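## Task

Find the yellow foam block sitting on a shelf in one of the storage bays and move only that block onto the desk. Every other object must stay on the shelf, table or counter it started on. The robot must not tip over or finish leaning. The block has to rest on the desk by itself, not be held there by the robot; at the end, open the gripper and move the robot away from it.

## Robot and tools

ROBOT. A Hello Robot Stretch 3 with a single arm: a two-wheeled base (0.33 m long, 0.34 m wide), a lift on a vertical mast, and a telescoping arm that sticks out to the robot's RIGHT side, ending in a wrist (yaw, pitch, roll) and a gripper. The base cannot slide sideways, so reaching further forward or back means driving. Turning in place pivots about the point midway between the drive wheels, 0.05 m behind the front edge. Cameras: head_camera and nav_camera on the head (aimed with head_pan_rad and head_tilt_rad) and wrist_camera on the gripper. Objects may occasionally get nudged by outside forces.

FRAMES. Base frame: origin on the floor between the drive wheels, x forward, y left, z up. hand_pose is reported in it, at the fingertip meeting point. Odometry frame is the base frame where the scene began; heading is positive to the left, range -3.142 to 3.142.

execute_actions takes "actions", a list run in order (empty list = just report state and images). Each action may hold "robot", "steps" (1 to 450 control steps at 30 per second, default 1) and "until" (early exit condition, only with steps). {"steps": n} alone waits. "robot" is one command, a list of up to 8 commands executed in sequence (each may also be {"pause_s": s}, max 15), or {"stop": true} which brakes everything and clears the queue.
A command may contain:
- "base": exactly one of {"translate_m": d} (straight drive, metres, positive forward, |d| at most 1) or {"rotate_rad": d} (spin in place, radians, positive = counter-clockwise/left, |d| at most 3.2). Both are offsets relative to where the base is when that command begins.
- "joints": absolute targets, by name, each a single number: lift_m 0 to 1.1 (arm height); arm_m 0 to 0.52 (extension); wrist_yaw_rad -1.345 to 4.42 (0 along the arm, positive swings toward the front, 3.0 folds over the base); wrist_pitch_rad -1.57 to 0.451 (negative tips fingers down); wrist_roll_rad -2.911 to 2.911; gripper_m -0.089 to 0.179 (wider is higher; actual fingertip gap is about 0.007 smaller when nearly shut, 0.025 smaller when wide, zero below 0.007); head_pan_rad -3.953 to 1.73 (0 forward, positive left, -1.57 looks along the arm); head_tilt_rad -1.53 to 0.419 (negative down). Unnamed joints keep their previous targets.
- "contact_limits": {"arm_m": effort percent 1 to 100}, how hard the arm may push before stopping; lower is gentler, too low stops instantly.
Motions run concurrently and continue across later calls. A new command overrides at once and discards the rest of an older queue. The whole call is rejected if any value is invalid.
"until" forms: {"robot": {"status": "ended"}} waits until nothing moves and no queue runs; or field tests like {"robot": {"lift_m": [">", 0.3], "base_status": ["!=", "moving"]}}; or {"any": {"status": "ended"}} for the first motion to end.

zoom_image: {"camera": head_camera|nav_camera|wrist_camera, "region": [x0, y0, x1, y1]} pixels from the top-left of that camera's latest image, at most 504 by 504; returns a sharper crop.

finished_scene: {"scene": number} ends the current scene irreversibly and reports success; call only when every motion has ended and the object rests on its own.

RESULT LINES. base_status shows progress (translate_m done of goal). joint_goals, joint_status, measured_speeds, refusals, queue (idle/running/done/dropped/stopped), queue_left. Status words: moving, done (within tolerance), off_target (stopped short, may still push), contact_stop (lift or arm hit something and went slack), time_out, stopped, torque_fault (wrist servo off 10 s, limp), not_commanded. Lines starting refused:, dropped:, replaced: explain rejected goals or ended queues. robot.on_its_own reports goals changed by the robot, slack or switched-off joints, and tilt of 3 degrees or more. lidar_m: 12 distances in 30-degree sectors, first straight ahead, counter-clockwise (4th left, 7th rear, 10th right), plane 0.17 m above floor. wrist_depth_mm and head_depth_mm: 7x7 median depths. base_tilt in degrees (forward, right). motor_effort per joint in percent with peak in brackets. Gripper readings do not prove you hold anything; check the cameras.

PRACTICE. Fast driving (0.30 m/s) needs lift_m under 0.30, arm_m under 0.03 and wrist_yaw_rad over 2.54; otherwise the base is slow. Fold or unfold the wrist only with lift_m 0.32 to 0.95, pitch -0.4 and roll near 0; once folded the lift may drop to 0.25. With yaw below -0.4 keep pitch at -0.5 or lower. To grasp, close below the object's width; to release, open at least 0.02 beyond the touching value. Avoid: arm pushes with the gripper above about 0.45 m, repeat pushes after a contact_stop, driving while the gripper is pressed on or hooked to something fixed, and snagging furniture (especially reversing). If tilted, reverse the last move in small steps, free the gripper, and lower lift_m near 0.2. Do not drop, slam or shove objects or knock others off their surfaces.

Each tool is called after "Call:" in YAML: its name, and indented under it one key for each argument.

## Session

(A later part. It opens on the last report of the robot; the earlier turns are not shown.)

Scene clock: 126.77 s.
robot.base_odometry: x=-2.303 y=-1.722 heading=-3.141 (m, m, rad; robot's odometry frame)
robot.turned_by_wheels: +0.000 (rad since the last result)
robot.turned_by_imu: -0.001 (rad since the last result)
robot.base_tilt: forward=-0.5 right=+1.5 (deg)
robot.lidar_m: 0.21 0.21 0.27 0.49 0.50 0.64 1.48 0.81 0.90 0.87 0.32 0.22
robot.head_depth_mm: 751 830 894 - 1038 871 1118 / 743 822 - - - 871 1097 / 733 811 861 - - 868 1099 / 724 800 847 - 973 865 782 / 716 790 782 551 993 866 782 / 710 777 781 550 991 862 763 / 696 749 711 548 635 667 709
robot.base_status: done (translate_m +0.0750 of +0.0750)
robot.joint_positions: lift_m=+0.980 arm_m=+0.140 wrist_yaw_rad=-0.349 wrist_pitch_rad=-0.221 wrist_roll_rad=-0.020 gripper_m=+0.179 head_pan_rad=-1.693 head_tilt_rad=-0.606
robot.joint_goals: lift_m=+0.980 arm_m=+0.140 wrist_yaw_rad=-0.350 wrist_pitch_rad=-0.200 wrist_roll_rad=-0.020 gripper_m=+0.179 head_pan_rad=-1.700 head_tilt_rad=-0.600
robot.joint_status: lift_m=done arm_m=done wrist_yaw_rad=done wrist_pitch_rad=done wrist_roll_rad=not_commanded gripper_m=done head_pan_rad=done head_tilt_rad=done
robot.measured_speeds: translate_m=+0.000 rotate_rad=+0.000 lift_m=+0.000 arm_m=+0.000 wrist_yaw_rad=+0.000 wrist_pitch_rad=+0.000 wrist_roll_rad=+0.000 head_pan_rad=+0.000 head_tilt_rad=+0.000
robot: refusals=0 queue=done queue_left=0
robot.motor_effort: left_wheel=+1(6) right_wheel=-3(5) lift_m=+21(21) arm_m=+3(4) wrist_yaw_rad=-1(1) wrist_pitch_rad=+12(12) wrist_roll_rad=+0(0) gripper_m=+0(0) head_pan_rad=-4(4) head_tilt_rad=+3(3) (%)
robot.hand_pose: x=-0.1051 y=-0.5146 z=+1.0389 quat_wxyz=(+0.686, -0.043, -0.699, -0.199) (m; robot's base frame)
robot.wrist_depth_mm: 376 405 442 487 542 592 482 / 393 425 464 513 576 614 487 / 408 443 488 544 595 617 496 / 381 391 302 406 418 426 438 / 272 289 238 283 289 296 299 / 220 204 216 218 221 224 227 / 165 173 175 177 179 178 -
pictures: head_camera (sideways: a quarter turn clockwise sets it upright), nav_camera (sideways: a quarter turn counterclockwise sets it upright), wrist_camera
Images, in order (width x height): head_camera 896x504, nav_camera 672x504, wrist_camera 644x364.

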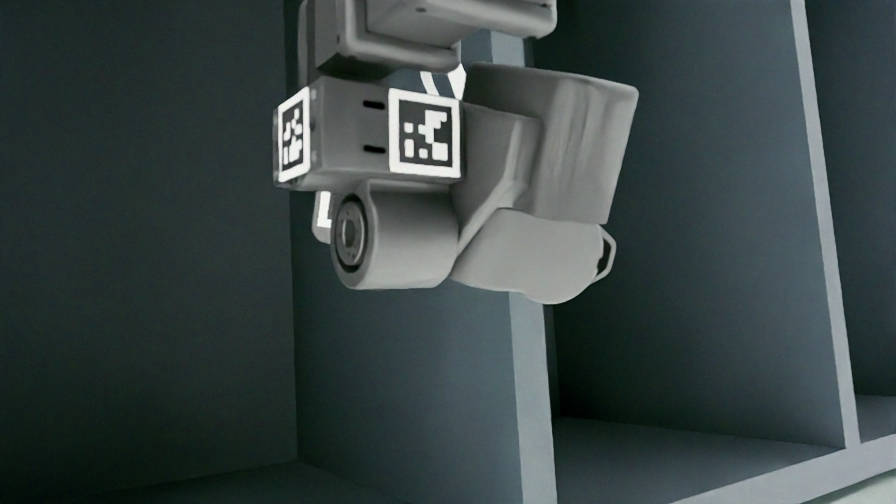

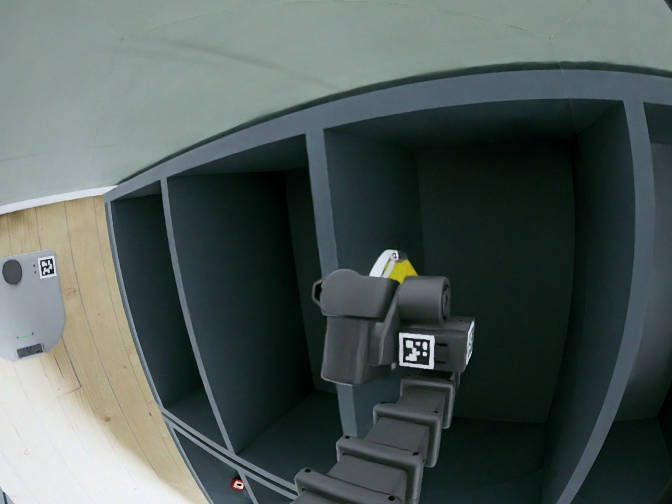

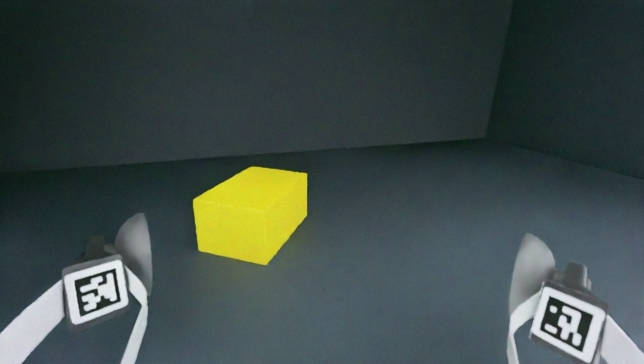

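Call:
execute_actions:
  actions:
    - {"robot":[{"base":{"translate_m":0.035}},{"joints":{"lift_m":0.965,"arm_m":0.235}}],"steps":450,"until":{"robot":{"status":"ended"}}}

Scene clock: 144.53 s.
robot.base_odometry: x=-2.338 y=-1.722 heading=-3.141 (m, m, rad; robot's odometry frame)
robot.turned_by_wheels: +0.000 (rad since the last result)
robot.turned_by_imu: -0.001 (rad since the last result)
robot.base_tilt: forward=-0.5 right=+1.5 (deg)
robot.lidar_m: 0.17 0.17 0.23 0.49 0.50 0.65 1.49 0.84 0.94 0.67 0.27 0.18
robot.head_depth_mm: 750 831 886 - 1040 869 1124 / 740 819 - 534 1035 868 1095 / 732 801 - - 1035 867 1098 / 724 797 - - 1001 864 784 / 713 786 782 551 999 864 782 / 704 778 780 549 886 837 747 / 673 647 612 525 513 587 656
robot.base_status: done (translate_m +0.0350 of +0.0350)
robot.joint_positions: lift_m=+0.965 arm_m=+0.235 wrist_yaw_rad=-0.349 wrist_pitch_rad=-0.221 wrist_roll_rad=-0.020 gripper_m=+0.179 head_pan_rad=-1.693 head_tilt_rad=-0.606
robot.joint_goals: lift_m=+0.965 arm_m=+0.235 wrist_yaw_rad=-0.350 wrist_pitch_rad=-0.200 wrist_roll_rad=-0.020 gripper_m=+0.179 head_pan_rad=-1.700 head_tilt_rad=-0.600
robot.joint_status: lift_m=done arm_m=done wrist_yaw_rad=done wrist_pitch_rad=done wrist_roll_rad=not_commanded gripper_m=done head_pan_rad=done head_tilt_rad=done
robot.measured_speeds: translate_m=+0.000 rotate_rad=+0.000 lift_m=+0.000 arm_m=+0.000 wrist_yaw_rad=+0.000 wrist_pitch_rad=+0.000 wrist_roll_rad=+0.000 head_pan_rad=+0.000 head_tilt_rad=+0.000
robot: refusals=0 queue=done queue_left=0
robot.motor_effort: left_wheel=+1(6) right_wheel=-3(4) lift_m=+17(22) arm_m=+3(3) wrist_yaw_rad=+0(1) wrist_pitch_rad=+12(13) wrist_roll_rad=+0(0) gripper_m=+0(0) head_pan_rad=-4(4) head_tilt_rad=+4(4) (%)
robot.hand_pose: x=-0.1051 y=-0.6096 z=+1.0242 quat_wxyz=(+0.686, -0.043, -0.699, -0.199) (m; robot's base frame)
robot.wrist_depth_mm: 305 329 359 396 439 498 503 / 318 342 375 419 470 535 507 / 327 358 395 442 501 561 519 / 335 347 355 365 372 382 393 / 242 260 248 165 245 265 267 / - 183 184 154 197 200 204 / 148 154 157 158 160 159 -
pictures: head_camera (sideways: a quarter turn clockwise sets it upright), nav_camera (sideways: a quarter turn counterclockwise sets it upright), wrist_camera
Images, in order (width x height): head_camera 896x504, nav_camera 672x504, wrist_camera 644x364.

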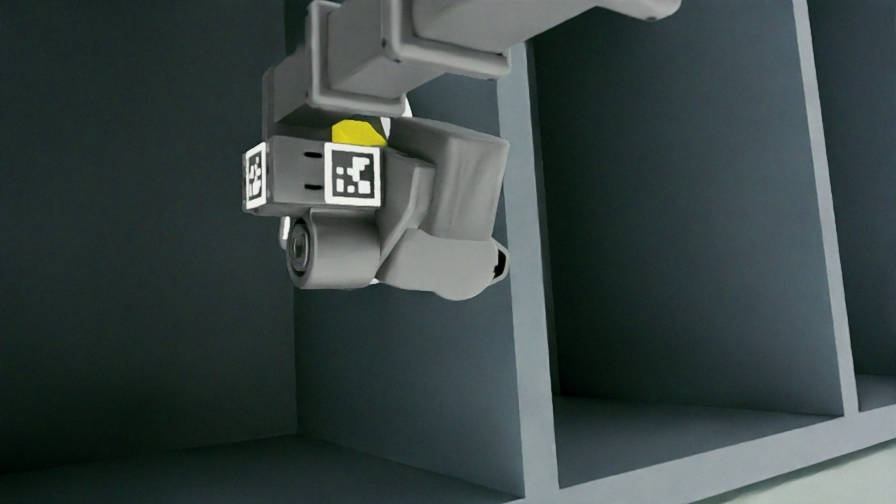

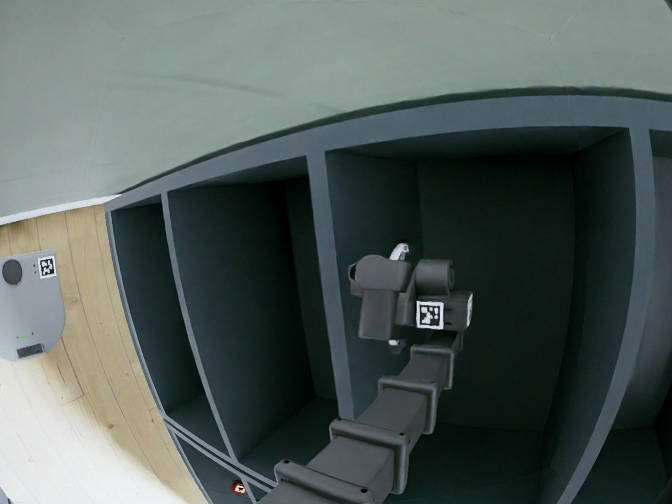

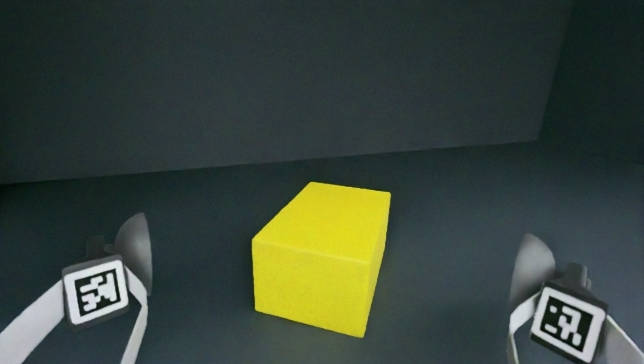

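Call:
execute_actions:
  actions:
    - {"robot":[{"joints":{"lift_m":0.95,"arm_m":0.275}},{"joints":{"gripper_m":0.085}}],"steps":450,"until":{"robot":{"status":"ended"}}}

Scene clock: 153.33 s.
robot.base_odometry: x=-2.338 y=-1.722 heading=-3.141 (m, m, rad; robot's odometry frame)
robot.turned_by_wheels: +0.000 (rad since the last result)
robot.turned_by_imu: -0.001 (rad since the last result)
robot.base_tilt: forward=-0.4 right=+1.5 (deg)
robot.lidar_m: 0.17 0.17 0.23 0.49 0.50 0.65 1.49 0.84 0.94 0.67 0.27 0.18
robot.head_depth_mm: 753 829 850 - 1038 850 1122 / 741 820 - 532 1032 870 1093 / 731 809 - 493 1031 869 1094 / 722 796 - - 1001 867 782 / 715 787 783 551 997 867 781 / 705 774 781 549 884 837 744 / 673 646 611 526 512 589 655
robot.base_status: done (translate_m +0.0350 of +0.0350)
robot.joint_positions: lift_m=+0.950 arm_m=+0.275 wrist_yaw_rad=-0.349 wrist_pitch_rad=-0.221 wrist_roll_rad=-0.020 gripper_m=+0.085 head_pan_rad=-1.693 head_tilt_rad=-0.606
robot.joint_goals: lift_m=+0.950 arm_m=+0.275 wrist_yaw_rad=-0.350 wrist_pitch_rad=-0.200 wrist_roll_rad=-0.020 gripper_m=+0.085 head_pan_rad=-1.700 head_tilt_rad=-0.600
robot.joint_status: lift_m=done arm_m=done wrist_yaw_rad=done wrist_pitch_rad=done wrist_roll_rad=not_commanded gripper_m=done head_pan_rad=done head_tilt_rad=done
robot.measured_speeds: translate_m=+0.000 rotate_rad=+0.000 lift_m=+0.000 arm_m=+0.000 wrist_yaw_rad=+0.000 wrist_pitch_rad=+0.000 wrist_roll_rad=+0.000 head_pan_rad=+0.000 head_tilt_rad=+0.000
robot: refusals=0 queue=done queue_left=0
robot.motor_effort: left_wheel=+1(1) right_wheel=-3(2) lift_m=+16(16) arm_m=+3(4) wrist_yaw_rad=+0(1) wrist_pitch_rad=+13(12) wrist_roll_rad=+0(0) gripper_m=-1(84) head_pan_rad=-4(4) head_tilt_rad=+4(3) (%)
robot.hand_pose: x=-0.1052 y=-0.6496 z=+1.0092 quat_wxyz=(+0.686, -0.043, -0.699, -0.200) (m; robot's base frame)
robot.wrist_depth_mm: 277 297 324 358 400 452 487 / 288 309 341 376 423 479 514 / 300 324 359 401 451 503 503 / 300 307 313 321 328 339 350 / 214 217 234 135 156 233 236 / 166 168 125 115 111 178 179 / 136 137 134 121 136 142 144
pictures: head_camera (sideways: a quarter turn clockwise sets it upright), nav_camera (sideways: a quarter turn counterclockwise sets it upright), wrist_camera
Images, in order (width x height): head_camera 896x504, nav_camera 672x504, wrist_camera 644x364.

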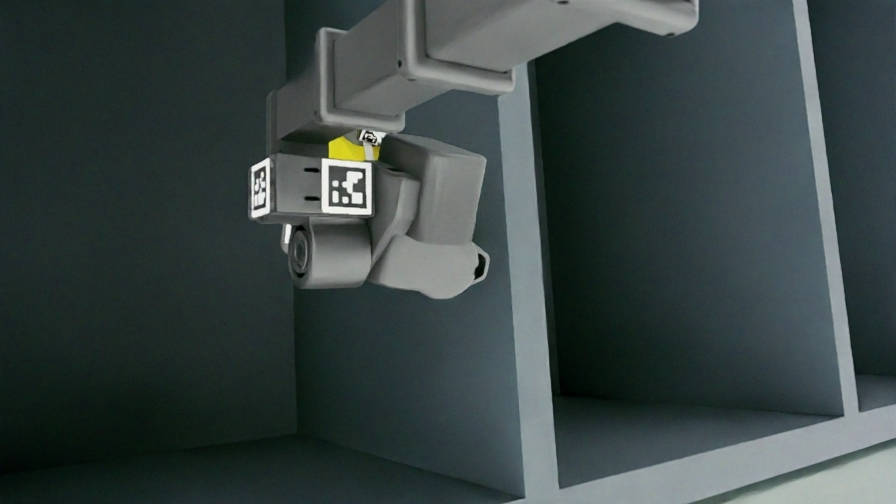

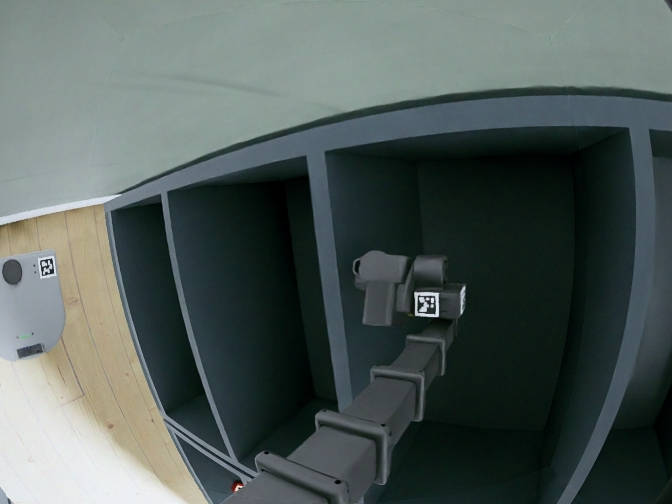

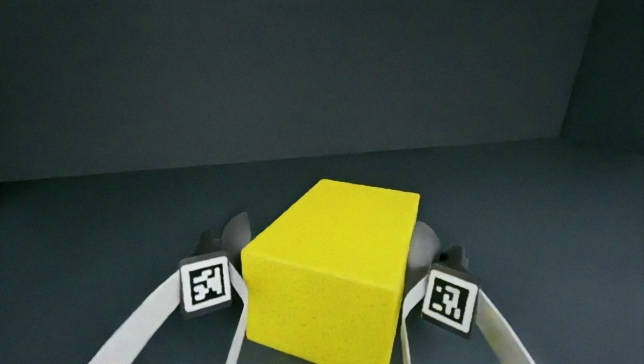

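Call:
execute_actions:
  actions:
    - {"robot":[{"joints":{"lift_m":0.943}},{"joints":{"gripper_m":0.01}},{"joints":{"lift_m":0.975}}],"steps":450,"until":{"robot":{"status":"ended"}}}

Scene clock: 159.90 s.
robot.base_odometry: x=-2.338 y=-1.722 heading=-3.141 (m, m, rad; robot's odometry frame)
robot.turned_by_wheels: +0.000 (rad since the last result)
robot.turned_by_imu: -0.001 (rad since the last result)
robot.base_tilt: forward=-0.4 right=+1.5 (deg)
robot.lidar_m: 0.17 0.17 0.23 0.49 0.50 0.65 1.49 0.84 0.94 0.67 0.27 0.18
robot.head_depth_mm: 749 830 - - 1037 874 1119 / 741 805 - 544 1035 870 1100 / 732 792 - 512 1034 867 1096 / 723 795 - 509 996 869 782 / 713 787 783 550 1000 867 781 / 705 777 780 550 883 837 746 / 675 647 611 524 514 589 655
robot.base_status: done (translate_m +0.0350 of +0.0350)
robot.joint_positions: lift_m=+0.975 arm_m=+0.275 wrist_yaw_rad=-0.348 wrist_pitch_rad=-0.218 wrist_roll_rad=-0.019 gripper_m=+0.014 head_pan_rad=-1.693 head_tilt_rad=-0.606
robot.joint_goals: lift_m=+0.975 arm_m=+0.275 wrist_yaw_rad=-0.350 wrist_pitch_rad=-0.200 wrist_roll_rad=-0.019 gripper_m=+0.013 head_pan_rad=-1.700 head_tilt_rad=-0.600
robot.joint_status: lift_m=done arm_m=done wrist_yaw_rad=done wrist_pitch_rad=done wrist_roll_rad=not_commanded gripper_m=done head_pan_rad=done head_tilt_rad=done
robot.measured_speeds: translate_m=+0.000 rotate_rad=+0.000 lift_m=+0.000 arm_m=+0.000 wrist_yaw_rad=+0.000 wrist_pitch_rad=+0.000 wrist_roll_rad=+0.000 head_pan_rad=+0.000 head_tilt_rad=+0.000
robot: refusals=0 queue=done queue_left=0
robot.motor_effort: left_wheel=+2(2) right_wheel=-4(3) lift_m=+21(22) arm_m=+3(3) wrist_yaw_rad=-1(2) wrist_pitch_rad=+10(13) wrist_roll_rad=+0(0) gripper_m=-24(98) head_pan_rad=-4(4) head_tilt_rad=+3(3) (%)
robot.hand_pose: x=-0.1050 y=-0.6499 z=+1.0347 quat_wxyz=(+0.686, -0.044, -0.699, -0.198) (m; robot's base frame)
robot.wrist_depth_mm: 275 297 324 357 403 447 489 / 287 309 341 376 420 484 507 / 300 325 359 398 446 518 513 / 314 335 362 391 408 412 423 / 262 267 270 132 153 284 290 / 203 207 126 117 111 217 220 / 166 168 166 125 161 175 176
pictures: head_camera (sideways: a quarter turn clockwise sets it upright), nav_camera (sideways: a quarter turn counterclockwise sets it upright), wrist_camera
Images, in order (width x height): head_camera 896x504, nav_camera 672x504, wrist_camera 644x364.

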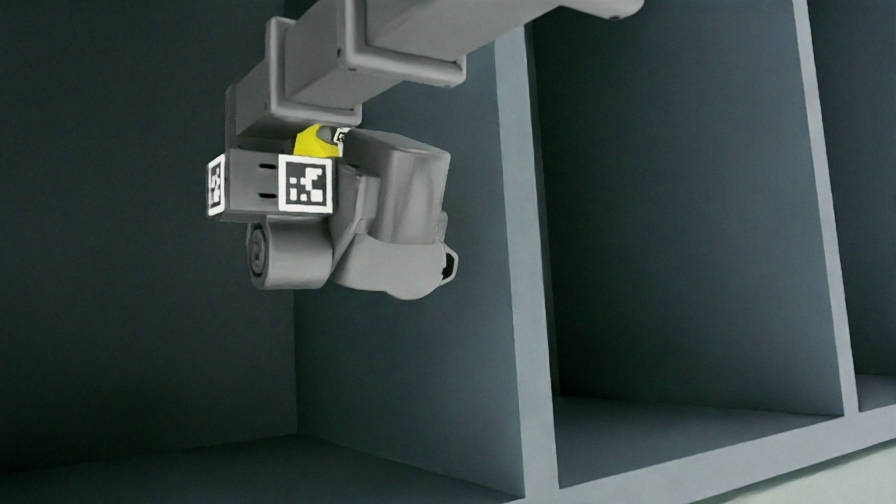

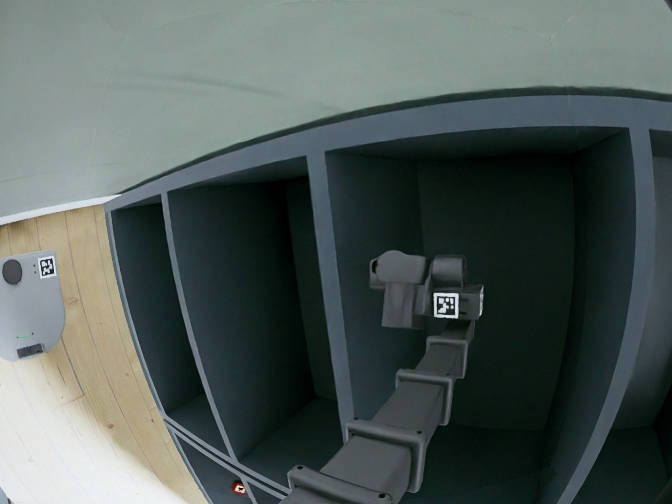

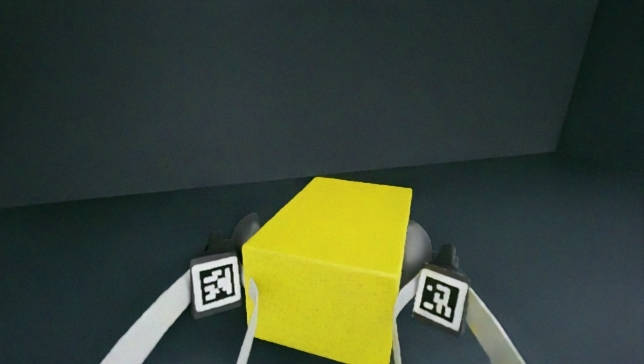

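Call:
execute_actions:
  actions:
    - {"robot":[{"joints":{"arm_m":0.0}},{"base":{"translate_m":-0.2},"joints":{"wrist_yaw_rad":1.4}},{"base":{"translate_m":-0.2},"joints":{"lift_m":0.7,"wrist_pitch_rad":-0.3}},{"base":{"translate_m":-0.15},"joints":{"wrist_yaw_rad":2.65,"lift_m":0.4}},{"joints":{"lift_m":0.29,"head_tilt_rad":-1.2}}],"steps":450,"until":{"robot":{"status":"ended"}}}
    - {"steps":300,"until":{"robot":{"status":"ended"}}}

Call:
execute_actions:
  actions:
    - {"robot":[{"base":{"translate_m":-1}},{"base":{"translate_m":-0.8}},{"base":{"rotate_rad":-1.571},"joints":{"head_tilt_rad":-0.7,"head_pan_rad":-1.57}},{"base":{"translate_m":-1}}],"steps":450,"until":{"robot":{"status":"ended"}}}
    - {"steps":300,"until":{"robot":{"status":"ended"}}}

Scene clock: 186.33 s.
robot.base_odometry: x=-1.788 y=-1.721 heading=-3.141 (m, m, rad; robot's odometry frame)
robot.turned_by_wheels: +0.000 (rad since the last result)
robot.turned_by_imu: -0.002 (rad since the last result)
robot.base_tilt: forward=-0.4 right=+1.5 (deg)
robot.lidar_m: 0.72 0.69 0.48 0.45 0.46 0.59 2.70 1.21 0.50 0.52 0.94 0.76
robot.head_depth_mm: 497 626 883 1319 1263 1174 - / 509 616 797 1297 1269 - - / 670 883 876 1285 1284 - - / 947 965 877 1318 1289 - 1073 / 455 969 880 1307 1276 1182 812 / 448 970 882 1289 1283 1185 1104 / 441 971 882 1294 1280 1188 1106
robot.base_status: done (translate_m -0.1500 of -0.1500)
robot.joint_positions: lift_m=+0.290 arm_m=+0.003 wrist_yaw_rad=+2.648 wrist_pitch_rad=-0.318 wrist_roll_rad=-0.019 gripper_m=+0.027 head_pan_rad=-1.693 head_tilt_rad=-1.185
robot.joint_goals: lift_m=+0.290 arm_m=+0.000 wrist_yaw_rad=+2.650 wrist_pitch_rad=-0.300 wrist_roll_rad=-0.019 gripper_m=+0.026 head_pan_rad=-1.700 head_tilt_rad=-1.200
robot.joint_status: lift_m=done arm_m=done wrist_yaw_rad=done wrist_pitch_rad=done wrist_roll_rad=not_commanded gripper_m=done head_pan_rad=done head_tilt_rad=done
robot.measured_speeds: translate_m=+0.000 rotate_rad=+0.000 lift_m=+0.000 arm_m=+0.000 wrist_yaw_rad=+0.000 wrist_pitch_rad=+0.000 wrist_roll_rad=+0.000 head_pan_rad=+0.000 head_tilt_rad=+0.000
robot: refusals=0 queue=done queue_left=0
robot.on_its_own: gripper_m is held at +0.026, not at your +0.010, by its stall guard, which is not easing now
robot.motor_effort: left_wheel=+2(3) right_wheel=-2(7) lift_m=+17(20) arm_m=-4(4) wrist_yaw_rad=+1(1) wrist_pitch_rad=+11(13) wrist_roll_rad=+0(0) gripper_m=-20(24) head_pan_rad=-4(4) head_tilt_rad=-7(33) (%)
robot.hand_pose: x=+0.0904 y=+0.0598 z=+0.3258 quat_wxyz=(+0.280, +0.698, -0.059, +0.656) (m; robot's base frame)
robot.wrist_depth_mm: 359 399 449 514 607 640 517 / 376 422 476 550 646 668 532 / 398 443 506 597 724 686 548 / 417 469 541 594 781 703 566 / 446 500 548 133 153 684 577 / 480 522 126 117 111 594 565 / - 480 482 125 468 495 497
pictures: head_camera (sideways: a quarter turn clockwise sets it upright), nav_camera (sideways: a quarter turn counterclockwise sets it upright), wrist_camera
Images, in order (width x height): head_camera 896x504, nav_camera 672x504, wrist_camera 644x364.

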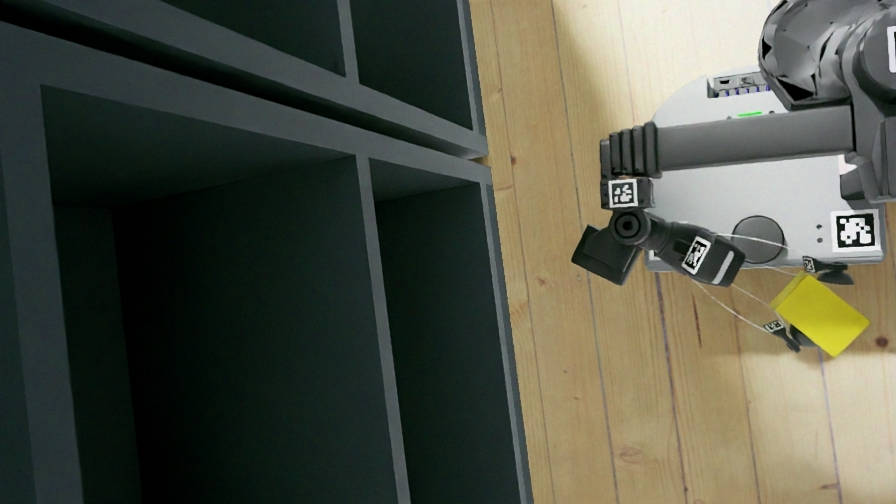

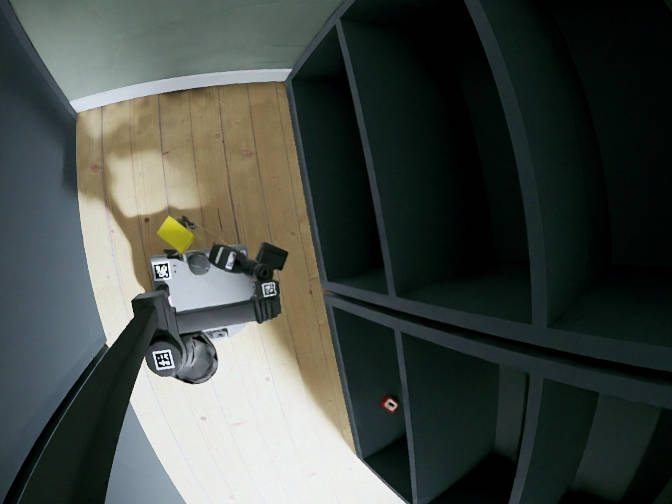

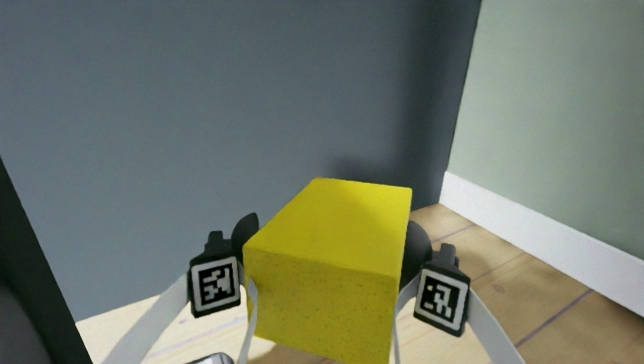

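Scene clock: 202.93 s.
robot.base_odometry: x=+0.012 y=-2.720 heading=+1.572 (m, m, rad; robot's odometry frame)
robot.turned_by_wheels: -1.571 (rad since the last result)
robot.turned_by_imu: -1.574 (rad since the last result)
robot.base_tilt: forward=-0.4 right=+1.5 (deg)
robot.lidar_m: 3.04 0.87 0.62 1.47 2.02 1.40 0.85 1.36 0.88 0.68 0.94 1.78
robot.head_depth_mm: 1111 1053 715 1149 1659 1381 1188 / 1112 1052 715 1052 1230 1343 1189 / 1112 1049 713 1092 1101 1348 1190 / 1113 1051 712 1122 1562 1375 1189 / 1116 1044 712 1649 1641 1369 1184 / 1120 1034 709 1655 1603 1373 1184 / 1112 1039 706 1104 1568 1367 1184
robot.base_status: done (translate_m -1.0000 of -1.0000)
robot.joint_positions: lift_m=+0.290 arm_m=+0.003 wrist_yaw_rad=+2.649 wrist_pitch_rad=-0.318 wrist_roll_rad=-0.019 gripper_m=+0.027 head_pan_rad=-1.577 head_tilt_rad=-0.705
robot.joint_goals: lift_m=+0.290 arm_m=+0.000 wrist_yaw_rad=+2.650 wrist_pitch_rad=-0.300 wrist_roll_rad=-0.019 gripper_m=+0.026 head_pan_rad=-1.570 head_tilt_rad=-0.700
robot.joint_status: lift_m=done arm_m=done wrist_yaw_rad=done wrist_pitch_rad=done wrist_roll_rad=not_commanded gripper_m=done head_pan_rad=done head_tilt_rad=done
robot.measured_speeds: translate_m=+0.000 rotate_rad=+0.000 lift_m=+0.000 arm_m=+0.000 wrist_yaw_rad=+0.000 wrist_pitch_rad=+0.000 wrist_roll_rad=+0.000 head_pan_rad=+0.000 head_tilt_rad=+0.000
robot: refusals=0 queue=done queue_left=0
robot.on_its_own: gripper_m is held at +0.026, not at your +0.010, by its stall guard, which is not easing now
robot.motor_effort: left_wheel=+2(9) right_wheel=-2(9) lift_m=+17(17) arm_m=-4(4) wrist_yaw_rad=+1(1) wrist_pitch_rad=+11(11) wrist_roll_rad=+0(0) gripper_m=-20(20) head_pan_rad=+4(20) head_tilt_rad=+2(31) (%)
robot.hand_pose: x=+0.0903 y=+0.0598 z=+0.3257 quat_wxyz=(+0.280, +0.698, -0.059, +0.656) (m; robot's base frame)
robot.wrist_depth_mm: - - - 641 742 - - / - - - 679 804 - - / - - - 724 880 - - / 941 933 875 732 891 - - / 704 722 720 133 153 733 747 / 570 574 126 117 111 595 593 / - 486 487 125 467 492 498
pictures: head_camera (sideways: a quarter turn clockwise sets it upright), nav_camera (sideways: a quarter turn counterclockwise sets it upright), wrist_camera
Images, in order (width x height): head_camera 896x504, nav_camera 672x504, wrist_camera 644x364.

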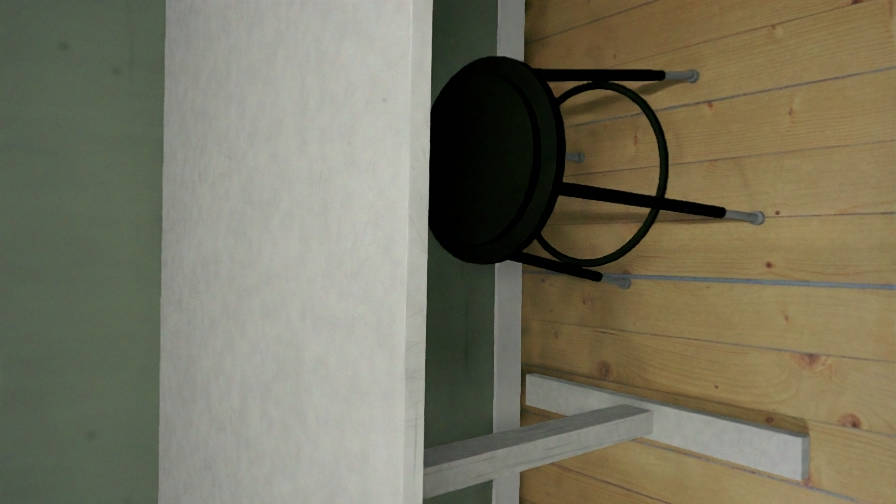

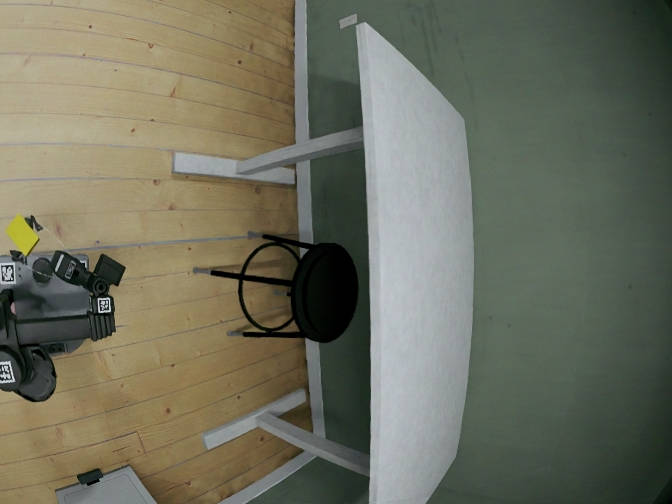

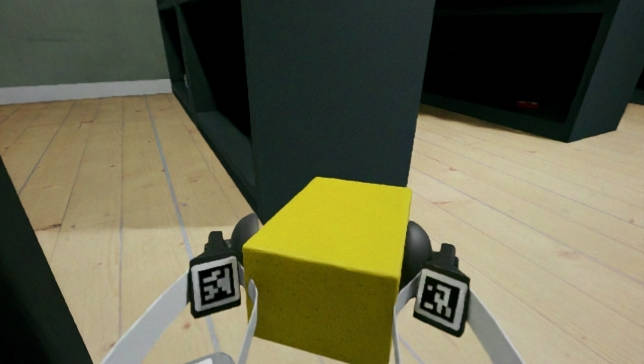

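Call:
execute_actions:
  actions:
    - {"robot":[{"joints":{"lift_m":0.6}},{"joints":{"wrist_yaw_rad":1.4,"lift_m":0.9}},{"joints":{"lift_m":1.04,"wrist_yaw_rad":0,"wrist_pitch_rad":-0.2}},{"joints":{"arm_m":0.33}}],"steps":450,"until":{"robot":{"status":"ended"}}}
    - {"steps":300,"until":{"robot":{"status":"ended"}}}

Scene clock: 224.67 s.
robot.base_odometry: x=+0.012 y=-2.720 heading=+1.572 (m, m, rad; robot's odometry frame)
robot.turned_by_wheels: +0.000 (rad since the last result)
robot.turned_by_imu: -0.002 (rad since the last result)
robot.base_tilt: forward=-0.5 right=+1.5 (deg)
robot.lidar_m: 3.06 0.87 0.62 1.47 2.02 1.41 0.85 1.36 0.88 0.68 0.94 1.78
robot.head_depth_mm: - 927 715 1149 1659 1384 1185 / - 899 714 1057 1236 1349 1192 / 1079 - 711 1084 1099 1348 1183 / 1120 1044 712 1121 1565 1388 1186 / 1113 1040 709 1648 1636 1379 1183 / 1115 1037 710 1653 1606 1371 1185 / 1120 1035 706 1111 1561 1364 1184
robot.base_status: done (translate_m -1.0000 of -1.0000)
robot.joint_positions: lift_m=+1.040 arm_m=+0.330 wrist_yaw_rad=+0.001 wrist_pitch_rad=-0.224 wrist_roll_rad=-0.019 gripper_m=+0.027 head_pan_rad=-1.577 head_tilt_rad=-0.705
robot.joint_goals: lift_m=+1.040 arm_m=+0.330 wrist_yaw_rad=+0.000 wrist_pitch_rad=-0.200 wrist_roll_rad=-0.019 gripper_m=+0.026 head_pan_rad=-1.570 head_tilt_rad=-0.700
robot.joint_status: lift_m=done arm_m=done wrist_yaw_rad=done wrist_pitch_rad=done wrist_roll_rad=not_commanded gripper_m=done head_pan_rad=done head_tilt_rad=done
robot.measured_speeds: translate_m=+0.000 rotate_rad=+0.000 lift_m=+0.000 arm_m=+0.000 wrist_yaw_rad=+0.000 wrist_pitch_rad=+0.000 wrist_roll_rad=+0.000 head_pan_rad=+0.000 head_tilt_rad=+0.000
robot: refusals=0 queue=done queue_left=0
robot.on_its_own: gripper_m is held at +0.026, not at your +0.010, by its stall guard, which is not easing now
robot.motor_effort: left_wheel=+2(1) right_wheel=-3(1) lift_m=+21(22) arm_m=+3(3) wrist_yaw_rad=+0(2) wrist_pitch_rad=+14(16) wrist_roll_rad=+0(0) gripper_m=-20(19) head_pan_rad=+3(4) head_tilt_rad=+2(4) (%)
robot.hand_pose: x=-0.0213 y=-0.7191 z=+1.0981 quat_wxyz=(+0.710, +0.080, -0.696, -0.078) (m; robot's base frame)
robot.wrist_depth_mm: 665 663 666 671 668 676 670 / 699 705 699 706 710 714 709 / 740 730 737 749 749 748 747 / 640 649 652 665 697 701 727 / 457 458 468 132 153 490 497 / 352 359 125 117 111 376 380 / 289 294 289 125 285 305 307
pictures: head_camera (sideways: a quarter turn clockwise sets it upright), nav_camera (sideways: a quarter turn counterclockwise sets it upright), wrist_camera
Images, in order (width x height): head_camera 896x504, nav_camera 672x504, wrist_camera 644x364.

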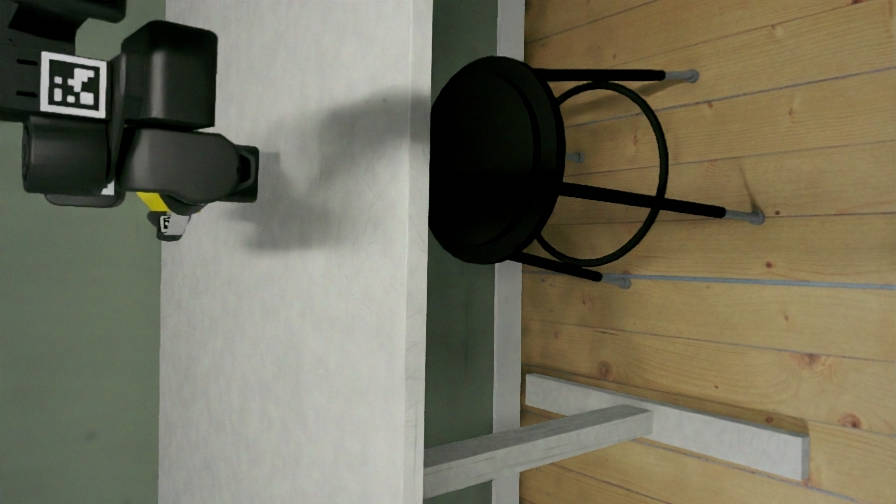

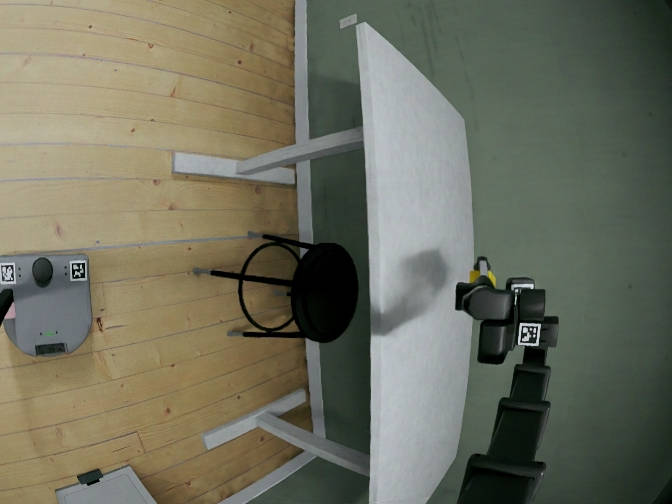

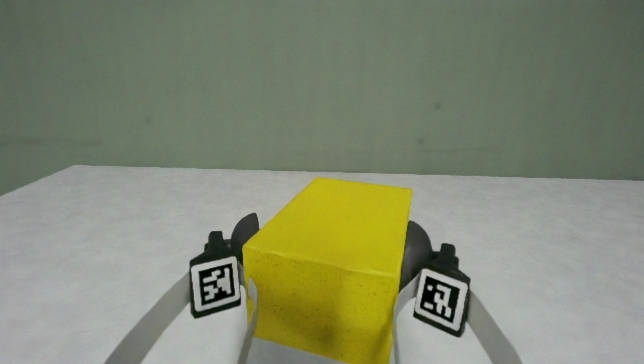

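Call:
execute_actions:
  actions:
    - {"robot":{"joints":{"lift_m":0.922,"arm_m":0.4}},"steps":450,"until":{"robot":{"status":"ended"}}}

Scene clock: 233.60 s.
robot.base_odometry: x=+0.012 y=-2.720 heading=+1.572 (m, m, rad; robot's odometry frame)
robot.turned_by_wheels: +0.000 (rad since the last result)
robot.turned_by_imu: -0.001 (rad since the last result)
robot.base_tilt: forward=-0.5 right=+1.5 (deg)
robot.lidar_m: 3.03 0.87 0.62 1.47 2.01 1.41 0.85 1.36 0.88 0.68 0.94 1.79
robot.head_depth_mm: 1105 1134 - 1651 1661 1386 1193 / 1112 1188 654 1053 1243 1354 1183 / 1114 1191 627 1091 1107 1349 1191 / 1115 1046 712 1122 1561 1377 1182 / 1109 1040 710 1645 1643 1375 1184 / 1115 1037 708 1649 1593 1377 1178 / 1122 1033 704 1107 1548 1371 1184
robot.base_status: done (translate_m -1.0000 of -1.0000)
robot.joint_positions: lift_m=+0.922 arm_m=+0.400 wrist_yaw_rad=+0.001 wrist_pitch_rad=-0.224 wrist_roll_rad=-0.019 gripper_m=+0.027 head_pan_rad=-1.577 head_tilt_rad=-0.705
robot.joint_goals: lift_m=+0.922 arm_m=+0.400 wrist_yaw_rad=+0.000 wrist_pitch_rad=-0.200 wrist_roll_rad=-0.019 gripper_m=+0.026 head_pan_rad=-1.570 head_tilt_rad=-0.700
robot.joint_status: lift_m=done arm_m=done wrist_yaw_rad=done wrist_pitch_rad=done wrist_roll_rad=not_commanded gripper_m=done head_pan_rad=done head_tilt_rad=done
robot.measured_speeds: translate_m=+0.000 rotate_rad=+0.000 lift_m=+0.000 arm_m=+0.000 wrist_yaw_rad=+0.000 wrist_pitch_rad=+0.000 wrist_roll_rad=+0.000 head_pan_rad=+0.000 head_tilt_rad=+0.000
robot: refusals=0 queue=done queue_left=0
robot.on_its_own: gripper_m is held at +0.026, not at your +0.010, by its stall guard, which is not easing now
robot.motor_effort: left_wheel=+1(1) right_wheel=-3(3) lift_m=+17(20) arm_m=+3(3) wrist_yaw_rad=+0(0) wrist_pitch_rad=+14(14) wrist_roll_rad=+0(0) gripper_m=-20(20) head_pan_rad=+4(3) head_tilt_rad=+2(2) (%)
robot.hand_pose: x=-0.0213 y=-0.7891 z=+0.9805 quat_wxyz=(+0.710, +0.080, -0.696, -0.078) (m; robot's base frame)
robot.wrist_depth_mm: 605 604 609 604 608 612 619 / 630 630 639 638 648 645 644 / 551 572 588 608 657 671 668 / 330 335 344 345 358 368 378 / 235 238 241 132 153 255 258 / 183 185 126 117 111 195 195 / 149 151 149 125 148 157 158
pictures: head_camera (sideways: a quarter turn clockwise sets it upright), nav_camera (sideways: a quarter turn counterclockwise sets it upright), wrist_camera
Images, in order (width x height): head_camera 896x504, nav_camera 672x504, wrist_camera 644x364.

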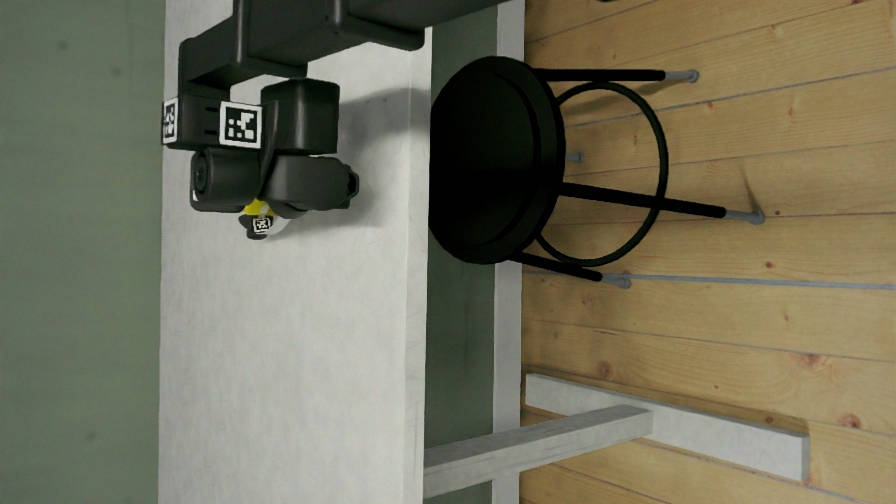

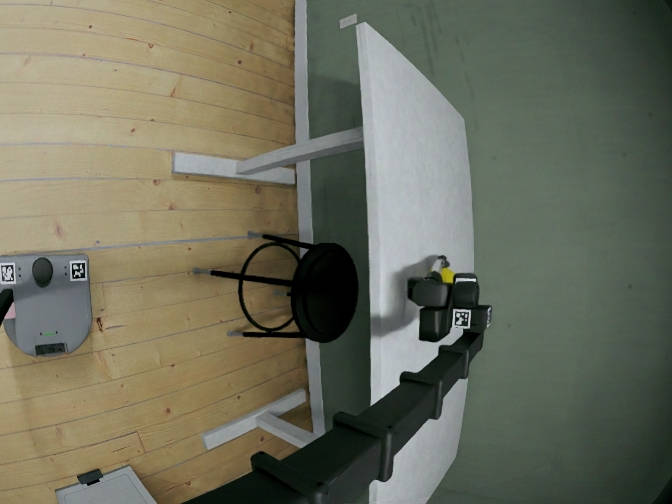

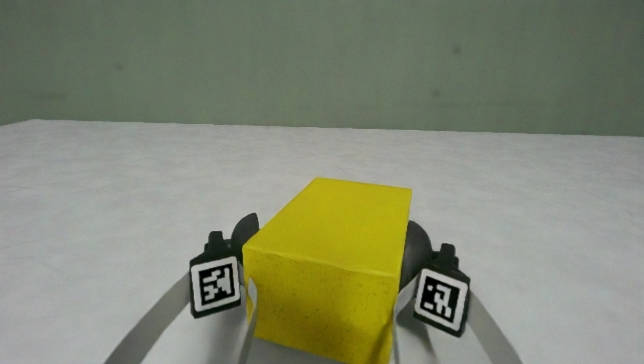

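Call:
execute_actions:
  actions:
    - {"robot":[{"joints":{"lift_m":0.91}},{"joints":{"gripper_m":0.16}},{"joints":{"lift_m":0.93,"arm_m":0.0}}],"steps":450,"until":{"robot":{"status":"ended"}}}

Scene clock: 245.40 s.
robot.base_odometry: x=+0.012 y=-2.720 heading=+1.572 (m, m, rad; robot's odometry frame)
robot.turned_by_wheels: +0.000 (rad since the last result)
robot.turned_by_imu: -0.001 (rad since the last result)
robot.base_tilt: forward=-0.4 right=+1.4 (deg)
robot.lidar_m: 3.05 0.87 0.62 1.47 2.01 1.41 0.85 1.36 0.88 0.68 0.94 1.79
robot.head_depth_mm: 1114 1057 717 607 1742 - - / 1109 1052 715 831 1207 - - / 1111 1051 710 1126 - - - / 1113 1048 711 1125 1523 1380 1177 / 1111 1046 710 1601 1647 1380 1182 / 1118 1041 709 1645 1593 1376 1188 / 1116 1034 708 1110 1562 1367 1178
robot.base_status: done (translate_m -1.0000 of -1.0000)
robot.joint_positions: lift_m=+0.930 arm_m=+0.003 wrist_yaw_rad=+0.001 wrist_pitch_rad=-0.221 wrist_roll_rad=-0.019 gripper_m=+0.160 head_pan_rad=-1.577 head_tilt_rad=-0.705
robot.joint_goals: lift_m=+0.930 arm_m=+0.000 wrist_yaw_rad=+0.000 wrist_pitch_rad=-0.200 wrist_roll_rad=-0.019 gripper_m=+0.160 head_pan_rad=-1.570 head_tilt_rad=-0.700
robot.joint_status: lift_m=done arm_m=done wrist_yaw_rad=done wrist_pitch_rad=done wrist_roll_rad=not_commanded gripper_m=done head_pan_rad=done head_tilt_rad=done
robot.measured_speeds: translate_m=+0.000 rotate_rad=+0.000 lift_m=+0.000 arm_m=+0.000 wrist_yaw_rad=+0.000 wrist_pitch_rad=+0.000 wrist_roll_rad=+0.000 head_pan_rad=+0.000 head_tilt_rad=+0.000
robot: refusals=0 queue=done queue_left=0
robot.motor_effort: left_wheel=+1(1) right_wheel=-3(3) lift_m=+20(22) arm_m=-5(5) wrist_yaw_rad=+0(0) wrist_pitch_rad=+13(14) wrist_roll_rad=+0(0) gripper_m=+0(84) head_pan_rad=+4(3) head_tilt_rad=+2(2) (%)
robot.hand_pose: x=-0.0213 y=-0.3927 z=+0.9888 quat_wxyz=(+0.710, +0.079, -0.696, -0.077) (m; robot's base frame)
robot.wrist_depth_mm: 921 943 954 962 952 962 976 / - - - - - - - / 613 624 648 577 705 735 776 / 359 363 373 380 390 398 411 / - 311 - 313 315 313 321 / - - - 813 883 - - / - - - 679 703 - 815
pictures: head_camera (sideways: a quarter turn clockwise sets it upright), nav_camera (sideways: a quarter turn counterclockwise sets it upright), wrist_camera
Images, in order (width x height): head_camera 896x504, nav_camera 672x504, wrist_camera 644x364.

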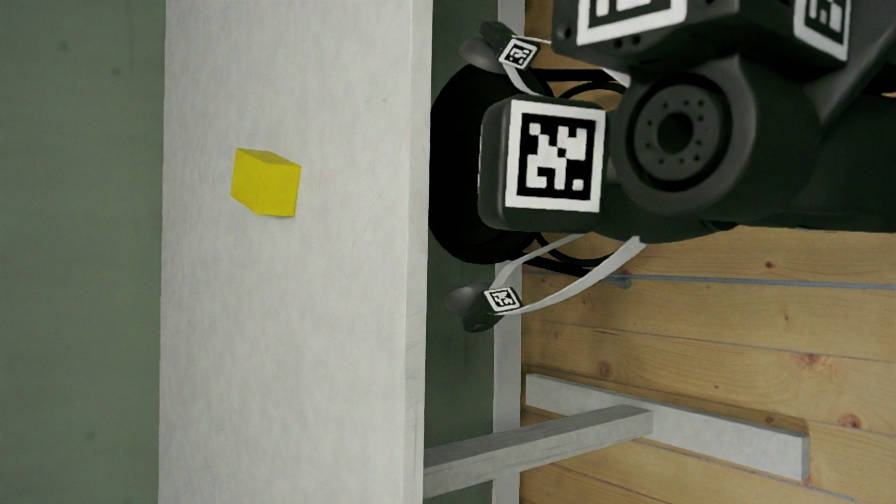

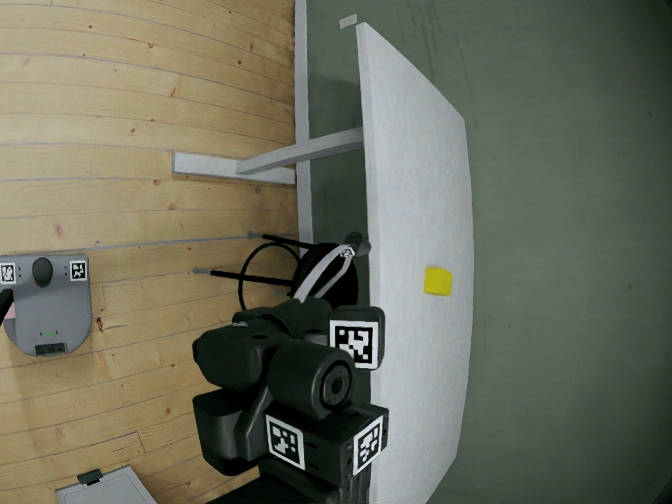

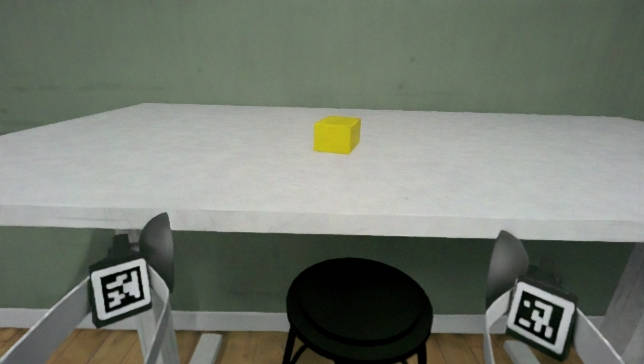

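Call:
finished_scene:
  scene: 1

The scene is finished: the task was done.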